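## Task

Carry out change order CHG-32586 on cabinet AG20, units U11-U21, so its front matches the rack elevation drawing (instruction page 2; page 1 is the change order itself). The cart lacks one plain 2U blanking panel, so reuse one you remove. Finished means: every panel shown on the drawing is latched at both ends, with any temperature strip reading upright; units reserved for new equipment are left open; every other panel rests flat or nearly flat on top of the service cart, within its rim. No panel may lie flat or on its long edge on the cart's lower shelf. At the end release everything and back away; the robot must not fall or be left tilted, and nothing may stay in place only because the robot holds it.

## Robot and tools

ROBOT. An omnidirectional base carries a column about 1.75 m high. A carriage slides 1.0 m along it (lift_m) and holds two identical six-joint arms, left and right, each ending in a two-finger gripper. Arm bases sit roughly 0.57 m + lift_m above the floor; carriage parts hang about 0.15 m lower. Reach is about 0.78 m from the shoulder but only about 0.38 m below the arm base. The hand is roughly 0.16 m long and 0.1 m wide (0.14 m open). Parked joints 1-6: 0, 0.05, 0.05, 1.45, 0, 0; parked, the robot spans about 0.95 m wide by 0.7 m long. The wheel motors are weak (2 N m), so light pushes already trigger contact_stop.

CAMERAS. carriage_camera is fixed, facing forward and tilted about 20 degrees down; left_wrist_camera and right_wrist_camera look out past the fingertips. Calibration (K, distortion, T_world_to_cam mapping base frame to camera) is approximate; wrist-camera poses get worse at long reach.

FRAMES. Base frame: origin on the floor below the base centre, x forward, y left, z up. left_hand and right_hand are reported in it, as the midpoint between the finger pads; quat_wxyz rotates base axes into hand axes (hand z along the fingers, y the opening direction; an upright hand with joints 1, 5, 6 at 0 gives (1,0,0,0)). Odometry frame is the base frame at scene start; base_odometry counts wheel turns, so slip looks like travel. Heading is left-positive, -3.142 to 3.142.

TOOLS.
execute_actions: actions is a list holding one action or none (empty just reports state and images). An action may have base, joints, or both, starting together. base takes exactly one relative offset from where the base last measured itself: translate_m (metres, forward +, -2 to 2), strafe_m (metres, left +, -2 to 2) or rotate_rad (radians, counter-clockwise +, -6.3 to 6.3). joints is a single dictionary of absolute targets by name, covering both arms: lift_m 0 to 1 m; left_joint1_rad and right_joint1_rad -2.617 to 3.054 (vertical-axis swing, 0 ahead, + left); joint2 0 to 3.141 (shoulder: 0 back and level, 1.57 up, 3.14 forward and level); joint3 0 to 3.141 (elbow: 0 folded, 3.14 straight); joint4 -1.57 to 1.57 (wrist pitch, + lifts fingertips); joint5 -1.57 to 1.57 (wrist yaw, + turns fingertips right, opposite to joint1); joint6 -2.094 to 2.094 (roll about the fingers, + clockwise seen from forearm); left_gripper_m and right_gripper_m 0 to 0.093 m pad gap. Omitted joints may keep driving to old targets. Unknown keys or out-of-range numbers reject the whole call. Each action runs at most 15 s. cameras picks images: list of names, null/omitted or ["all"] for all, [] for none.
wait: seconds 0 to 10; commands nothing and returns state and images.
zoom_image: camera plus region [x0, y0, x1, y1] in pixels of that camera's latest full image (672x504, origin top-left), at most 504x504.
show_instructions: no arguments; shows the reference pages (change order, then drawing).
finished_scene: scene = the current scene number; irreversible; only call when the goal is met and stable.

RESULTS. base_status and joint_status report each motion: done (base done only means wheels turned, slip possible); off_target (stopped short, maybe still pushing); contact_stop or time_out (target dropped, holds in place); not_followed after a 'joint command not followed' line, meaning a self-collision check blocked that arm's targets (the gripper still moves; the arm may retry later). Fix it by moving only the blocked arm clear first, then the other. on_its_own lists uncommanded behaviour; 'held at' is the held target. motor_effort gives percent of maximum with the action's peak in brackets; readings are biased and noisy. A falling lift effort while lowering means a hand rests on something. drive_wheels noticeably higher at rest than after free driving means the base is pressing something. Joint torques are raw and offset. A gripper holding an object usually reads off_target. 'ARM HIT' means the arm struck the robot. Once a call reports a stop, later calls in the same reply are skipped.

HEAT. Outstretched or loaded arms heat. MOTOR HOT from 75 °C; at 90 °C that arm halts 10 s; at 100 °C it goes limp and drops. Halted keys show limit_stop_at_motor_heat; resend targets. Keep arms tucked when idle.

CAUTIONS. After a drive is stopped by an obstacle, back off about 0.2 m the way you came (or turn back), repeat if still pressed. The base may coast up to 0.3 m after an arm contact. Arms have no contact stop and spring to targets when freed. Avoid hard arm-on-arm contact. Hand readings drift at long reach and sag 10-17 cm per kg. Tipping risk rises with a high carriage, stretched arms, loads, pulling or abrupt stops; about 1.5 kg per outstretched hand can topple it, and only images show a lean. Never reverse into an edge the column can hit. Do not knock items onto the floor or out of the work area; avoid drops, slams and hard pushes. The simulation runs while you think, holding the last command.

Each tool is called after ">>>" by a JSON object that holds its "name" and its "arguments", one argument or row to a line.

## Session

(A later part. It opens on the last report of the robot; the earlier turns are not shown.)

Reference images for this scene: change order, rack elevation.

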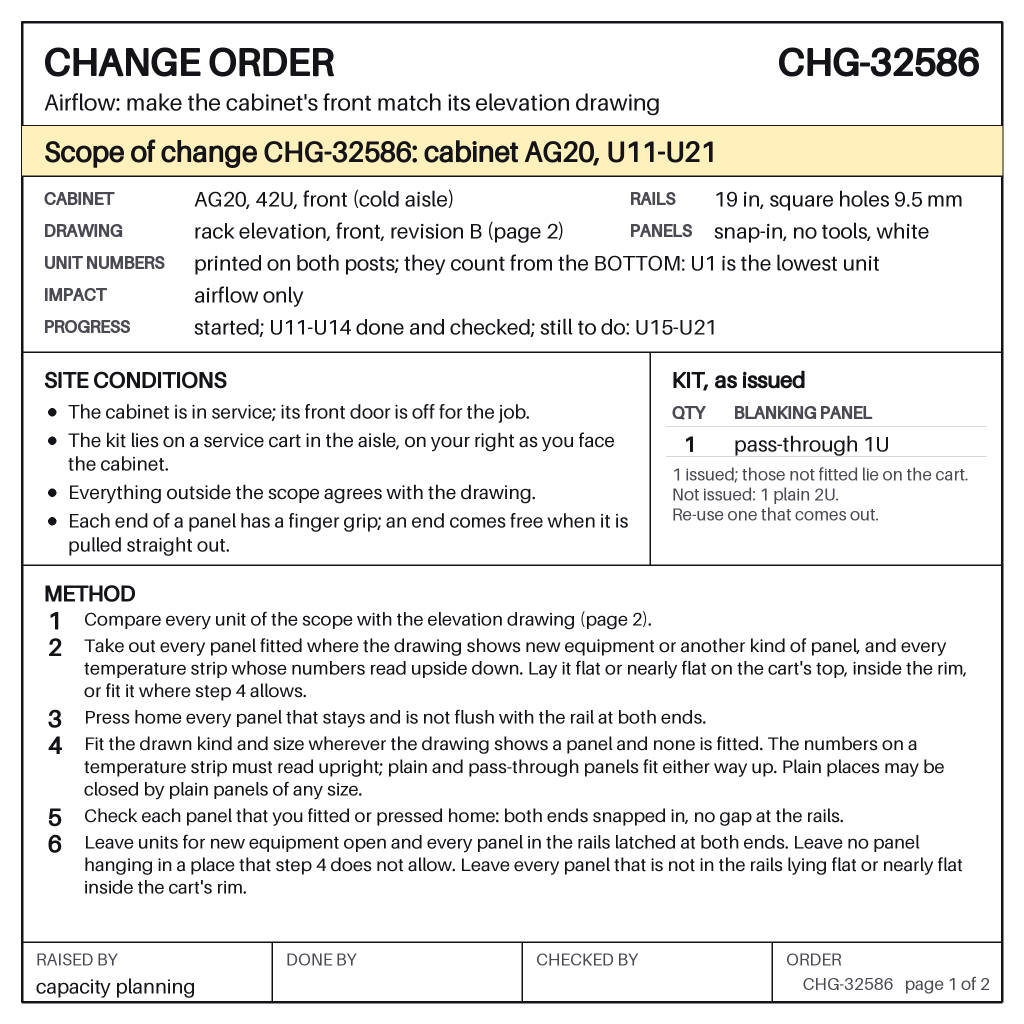

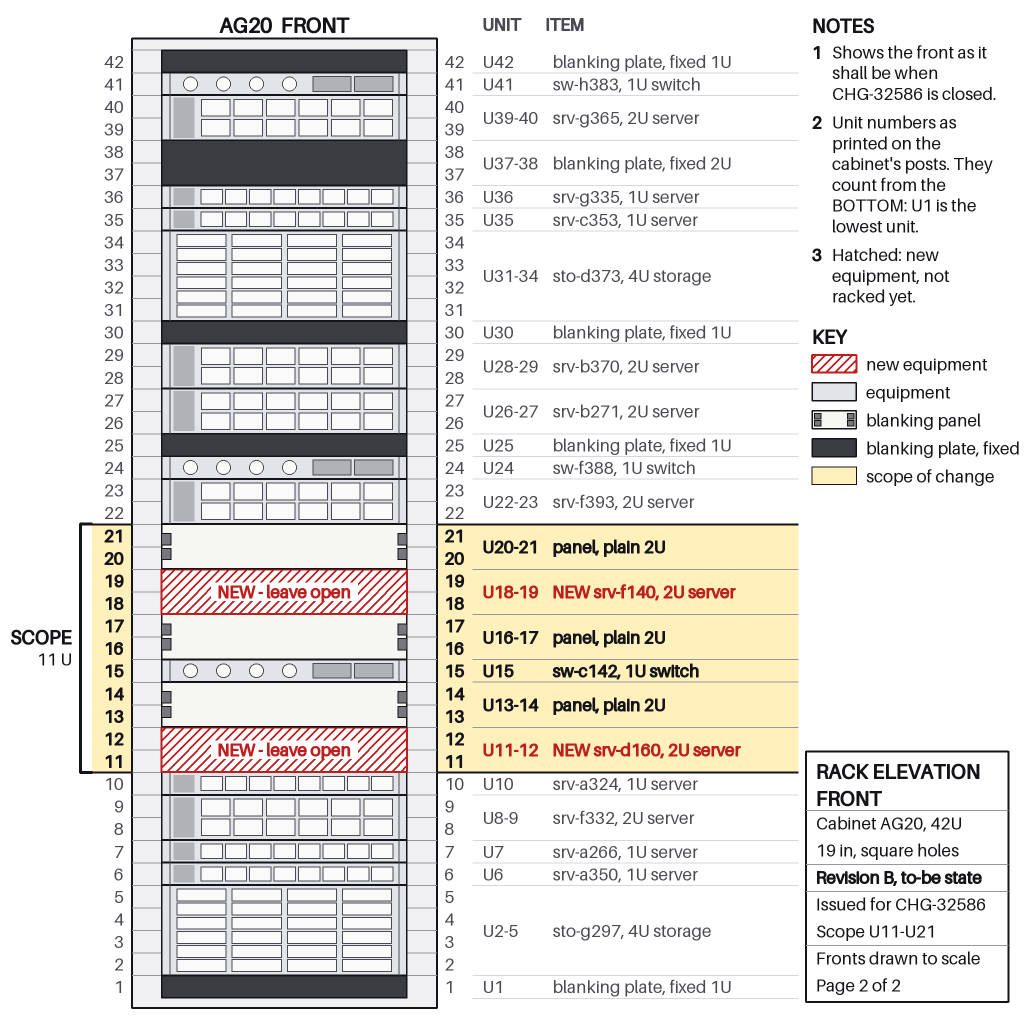

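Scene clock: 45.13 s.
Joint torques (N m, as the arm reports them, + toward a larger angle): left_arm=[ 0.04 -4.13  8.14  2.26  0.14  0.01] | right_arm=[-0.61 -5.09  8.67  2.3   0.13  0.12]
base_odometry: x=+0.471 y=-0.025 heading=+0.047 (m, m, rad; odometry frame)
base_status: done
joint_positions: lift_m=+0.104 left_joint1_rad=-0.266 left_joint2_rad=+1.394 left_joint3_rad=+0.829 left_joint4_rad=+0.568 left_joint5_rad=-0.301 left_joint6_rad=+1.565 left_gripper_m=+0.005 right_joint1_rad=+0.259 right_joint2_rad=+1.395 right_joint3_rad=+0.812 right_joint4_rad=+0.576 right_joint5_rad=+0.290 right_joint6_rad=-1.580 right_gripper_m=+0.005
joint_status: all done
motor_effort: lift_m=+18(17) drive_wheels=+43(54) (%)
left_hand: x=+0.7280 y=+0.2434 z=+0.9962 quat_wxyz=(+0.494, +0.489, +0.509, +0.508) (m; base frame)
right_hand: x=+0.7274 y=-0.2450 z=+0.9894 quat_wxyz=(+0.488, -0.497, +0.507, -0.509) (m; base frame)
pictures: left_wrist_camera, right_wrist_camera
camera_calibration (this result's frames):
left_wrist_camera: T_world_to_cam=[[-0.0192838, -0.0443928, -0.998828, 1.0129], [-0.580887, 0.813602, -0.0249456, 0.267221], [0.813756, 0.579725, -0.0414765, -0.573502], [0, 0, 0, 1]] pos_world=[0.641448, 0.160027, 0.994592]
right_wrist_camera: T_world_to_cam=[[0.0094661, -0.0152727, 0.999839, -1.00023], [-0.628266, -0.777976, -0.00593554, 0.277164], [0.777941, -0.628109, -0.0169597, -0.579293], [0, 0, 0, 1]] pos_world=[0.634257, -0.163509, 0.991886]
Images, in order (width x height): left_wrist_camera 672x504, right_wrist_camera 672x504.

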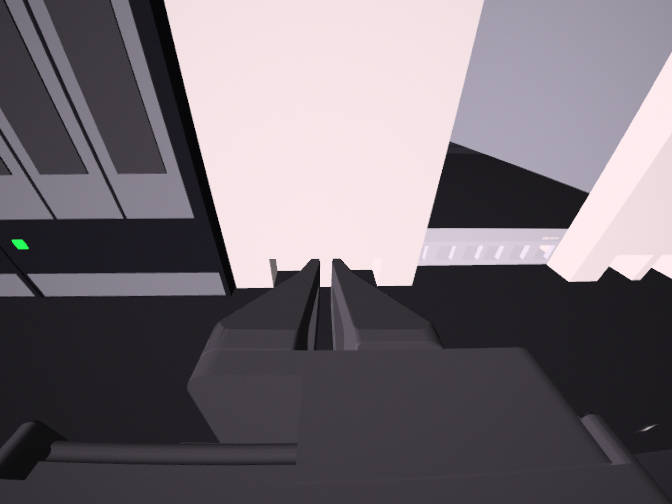

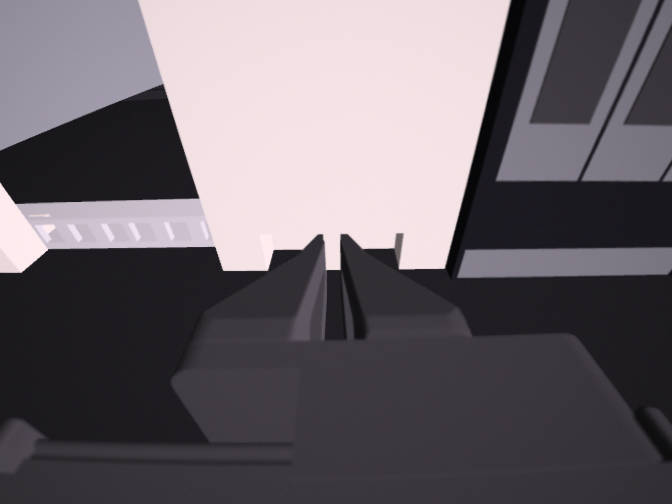

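>>> {"name": "execute_actions", "arguments": {
  "actions": [
    {"joints":{"right_joint2_rad":1.46,"left_joint2_rad":1.45}}
  ],
  "cameras": []
}}

>>> {"name": "execute_actions", "arguments": {
  "actions": [
    {"joints":{"right_joint2_rad":1.41,"left_joint2_rad":1.40,"right_joint3_rad":0.82,"left_joint4_rad":0.59,"right_joint4_rad":0.585,"left_gripper_m":0.014,"right_gripper_m":0.014}}
  ],
  "cameras": []
}}

>>> {"name": "execute_actions", "arguments": {
  "actions": [
    {"base":{"translate_m":-0.05}}
  ]
}}

Scene clock: 49.70 s.
Joint torques (N m, as the arm reports them, + toward a larger angle): left_arm=[ 0.06 -1.26  8.12  2.26  0.15 -0.01] | right_arm=[-0.68 -2.14  8.64  2.31  0.15  0.14]
base_odometry: x=+0.471 y=-0.025 heading=+0.047 (m, m, rad; odometry frame)
base_status: not commanded
joint_positions: lift_m=+0.104 left_joint1_rad=-0.266 left_joint2_rad=+1.395 left_joint3_rad=+0.829 left_joint4_rad=+0.568 left_joint5_rad=-0.301 left_joint6_rad=+1.565 left_gripper_m=+0.005 right_joint1_rad=+0.259 right_joint2_rad=+1.395 right_joint3_rad=+0.812 right_joint4_rad=+0.576 right_joint5_rad=+0.290 right_joint6_rad=-1.580 right_gripper_m=+0.005
joint_status: right_joint2_rad off_target (ended at +1.395, target +1.460); the others done
motor_effort: lift_m=+17(17) drive_wheels=+44(43) (%)
left_hand: x=+0.7282 y=+0.2433 z=+0.9957 quat_wxyz=(+0.494, +0.489, +0.510, +0.507) (m; base frame)
right_hand: x=+0.7274 y=-0.2450 z=+0.9893 quat_wxyz=(+0.487, -0.497, +0.507, -0.509) (m; base frame)
pictures: none
No camera images: the call's "cameras" was empty. Leave "cameras" out to get every camera's image.

Scene clock: 50.23 s.
Joint torques (N m, as the arm reports them, + toward a larger angle): left_arm=[ 0.05 -5.02  8.04  2.12  0.16  0.  ] | right_arm=[-0.73 -5.53  8.05  2.22  0.15  0.14]
base_odometry: x=+0.471 y=-0.025 heading=+0.046 (m, m, rad; odometry frame)
base_status: not commanded
joint_positions: lift_m=+0.104 left_joint1_rad=-0.266 left_joint2_rad=+1.396 left_joint3_rad=+0.830 left_joint4_rad=+0.561 left_joint5_rad=-0.300 left_joint6_rad=+1.565 left_gripper_m=+0.014 right_joint1_rad=+0.260 right_joint2_rad=+1.392 right_joint3_rad=+0.810 right_joint4_rad=+0.559 right_joint5_rad=+0.290 right_joint6_rad=-1.580 right_gripper_m=+0.014
joint_status: all done
motor_effort: lift_m=+18(18) drive_wheels=+33(43) (%)
left_hand: x=+0.7284 y=+0.2432 z=+0.9939 quat_wxyz=(+0.491, +0.492, +0.511, +0.506) (m; base frame)
right_hand: x=+0.7266 y=-0.2448 z=+0.9861 quat_wxyz=(+0.483, -0.502, +0.509, -0.506) (m; base frame)
pictures: none
No camera images: the call's "cameras" was empty. Leave "cameras" out to get every camera's image.

Scene clock: 51.53 s.
Joint torques (N m, as the arm reports them, + toward a larger angle): left_arm=[ 0.07 -5.01  8.08  2.    0.12 -0.01] | right_arm=[-0.73 -5.41  8.22  1.96  0.16  0.13]
base_odometry: x=+0.421 y=-0.027 heading=+0.047 (m, m, rad; odometry frame)
base_status: done
joint_positions: lift_m=+0.104 left_joint1_rad=-0.266 left_joint2_rad=+1.396 left_joint3_rad=+0.830 left_joint4_rad=+0.573 left_joint5_rad=-0.297 left_joint6_rad=+1.565 left_gripper_m=+0.014 right_joint1_rad=+0.259 right_joint2_rad=+1.392 right_joint3_rad=+0.810 right_joint4_rad=+0.586 right_joint5_rad=+0.289 right_joint6_rad=-1.580 right_gripper_m=+0.014
joint_status: not commanded
motor_effort: lift_m=+18(18) drive_wheels=+14(41) (%)
left_hand: x=+0.7284 y=+0.2427 z=+0.9968 quat_wxyz=(+0.496, +0.489, +0.508, +0.507) (m; base frame)
right_hand: x=+0.7267 y=-0.2452 z=+0.9925 quat_wxyz=(+0.491, -0.493, +0.504, -0.511) (m; base frame)
pictures: carriage_camera, left_wrist_camera, right_wrist_camera
camera_calibration (this result's frames):
carriage_camera: T_world_to_cam=[[-0.00697402, -0.999829, -0.0171229, 0.0184398], [-0.287929, 0.018406, -0.957475, 1.11753], [0.957626, -0.00174726, -0.288008, 0.148781], [0, 0, 0, 1]] pos_world=[0.179421, -0.00187265, 1.11317]
left_wrist_camera: T_world_to_cam=[[-0.0161363, -0.0448371, -0.998864, 1.01137], [-0.578006, 0.815577, -0.0272722, 0.267778], [0.815873, 0.576909, -0.0390765, -0.576653], [0, 0, 0, 1]] pos_world=[0.641573, 0.159629, 0.99499]
right_wrist_camera: T_world_to_cam=[[-0.00194999, -0.0183006, 0.999831, -0.995787], [-0.62755, -0.778422, -0.015472, 0.285407], [0.778574, -0.627474, -0.00996665, -0.586152], [0, 0, 0, 1]] pos_world=[0.633527, -0.163851, 0.994192]
Images, in order (width x height): carriage_camera 672x504, left_wrist_camera 672x504, right_wrist_camera 672x504.

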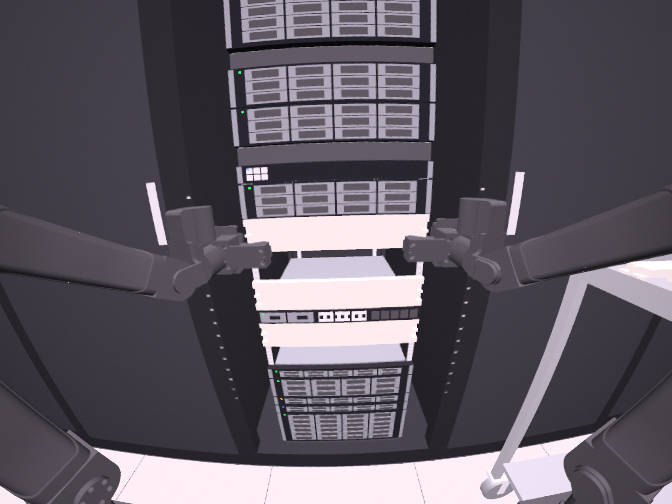

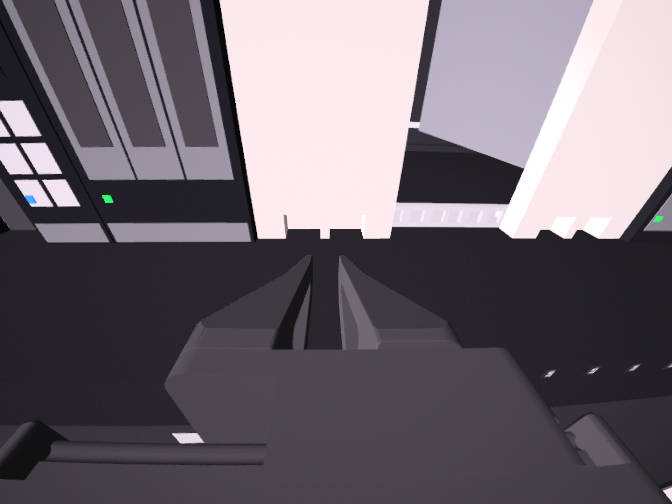

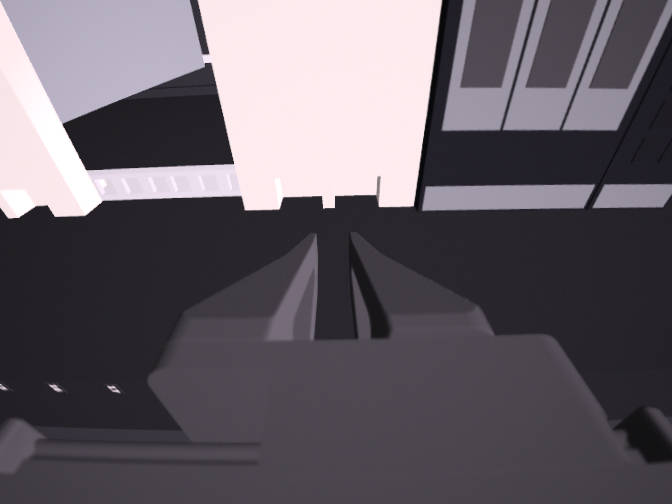

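Flush, and U16-17 sits on the rail. Back off and park.

>>> {"name": "execute_actions", "arguments": {
  "actions": [
    {"base":{"translate_m":-0.25},"joints":{"left_joint1_rad":0,"left_joint2_rad":0.05,"left_joint3_rad":0.05,"left_joint4_rad":1.45,"left_joint5_rad":0,"left_joint6_rad":0,"right_joint1_rad":0,"right_joint2_rad":0.05,"right_joint3_rad":0.05,"right_joint4_rad":1.45,"right_joint5_rad":0,"right_joint6_rad":0}}
  ],
  "cameras": ["carriage_camera"]
}}

Scene clock: 56.00 s.
Joint torques (N m, as the arm reports them, + toward a larger angle): left_arm=[ 0.38  2.8   3.8  -0.26  0.12 -0.04] | right_arm=[-0.26  3.22  3.66 -0.37 -0.03  0.1 ]
base_odometry: x=+0.172 y=-0.039 heading=+0.047 (m, m, rad; odometry frame)
base_status: done
joint_positions: lift_m=+0.104 left_joint1_rad=-0.005 left_joint2_rad=+0.060 left_joint3_rad=+0.067 left_joint4_rad=+1.455 left_joint5_rad=-0.012 left_joint6_rad=+0.006 left_gripper_m=+0.014 right_joint1_rad=+0.007 right_joint2_rad=+0.068 right_joint3_rad=+0.071 right_joint4_rad=+1.457 right_joint5_rad=+0.011 right_joint6_rad=-0.006 right_gripper_m=+0.014
joint_status: all done
motor_effort: lift_m=+18(19) drive_wheels=-2(37) (%)
left_hand: x=+0.3074 y=+0.3148 z=+1.1379 quat_wxyz=(+0.999, -0.006, +0.054, +0.001) (m; base frame)
right_hand: x=+0.3084 y=-0.3146 z=+1.1390 quat_wxyz=(+0.998, +0.005, +0.055, +0.000) (m; base frame)
pictures: carriage_camera
camera_calibration (this result's frames):
carriage_camera: T_world_to_cam=[[-0.00697402, -0.999829, -0.0171229, 0.01844], [-0.287929, 0.018406, -0.957475, 1.11754], [0.957626, -0.00174726, -0.288008, 0.148786], [0, 0, 0, 1]] pos_world=[0.179421, -0.00187265, 1.11319]
Images, in order (width x height): carriage_camera 672x504.

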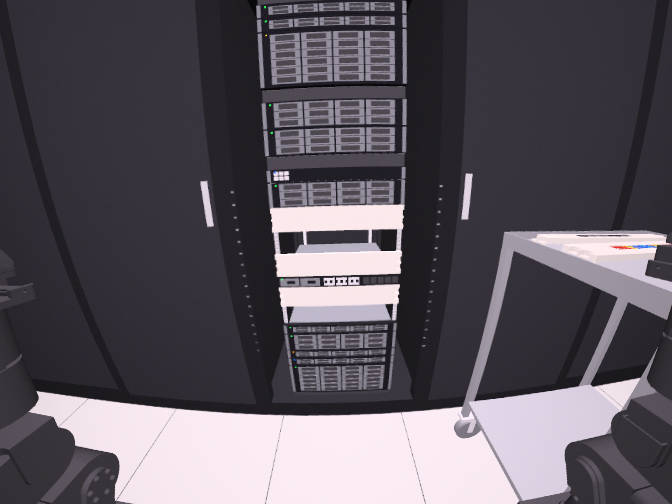

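>>> {"name": "finished_scene", "arguments": {
  "scene": 2
}}

The scene is finished: the task was done.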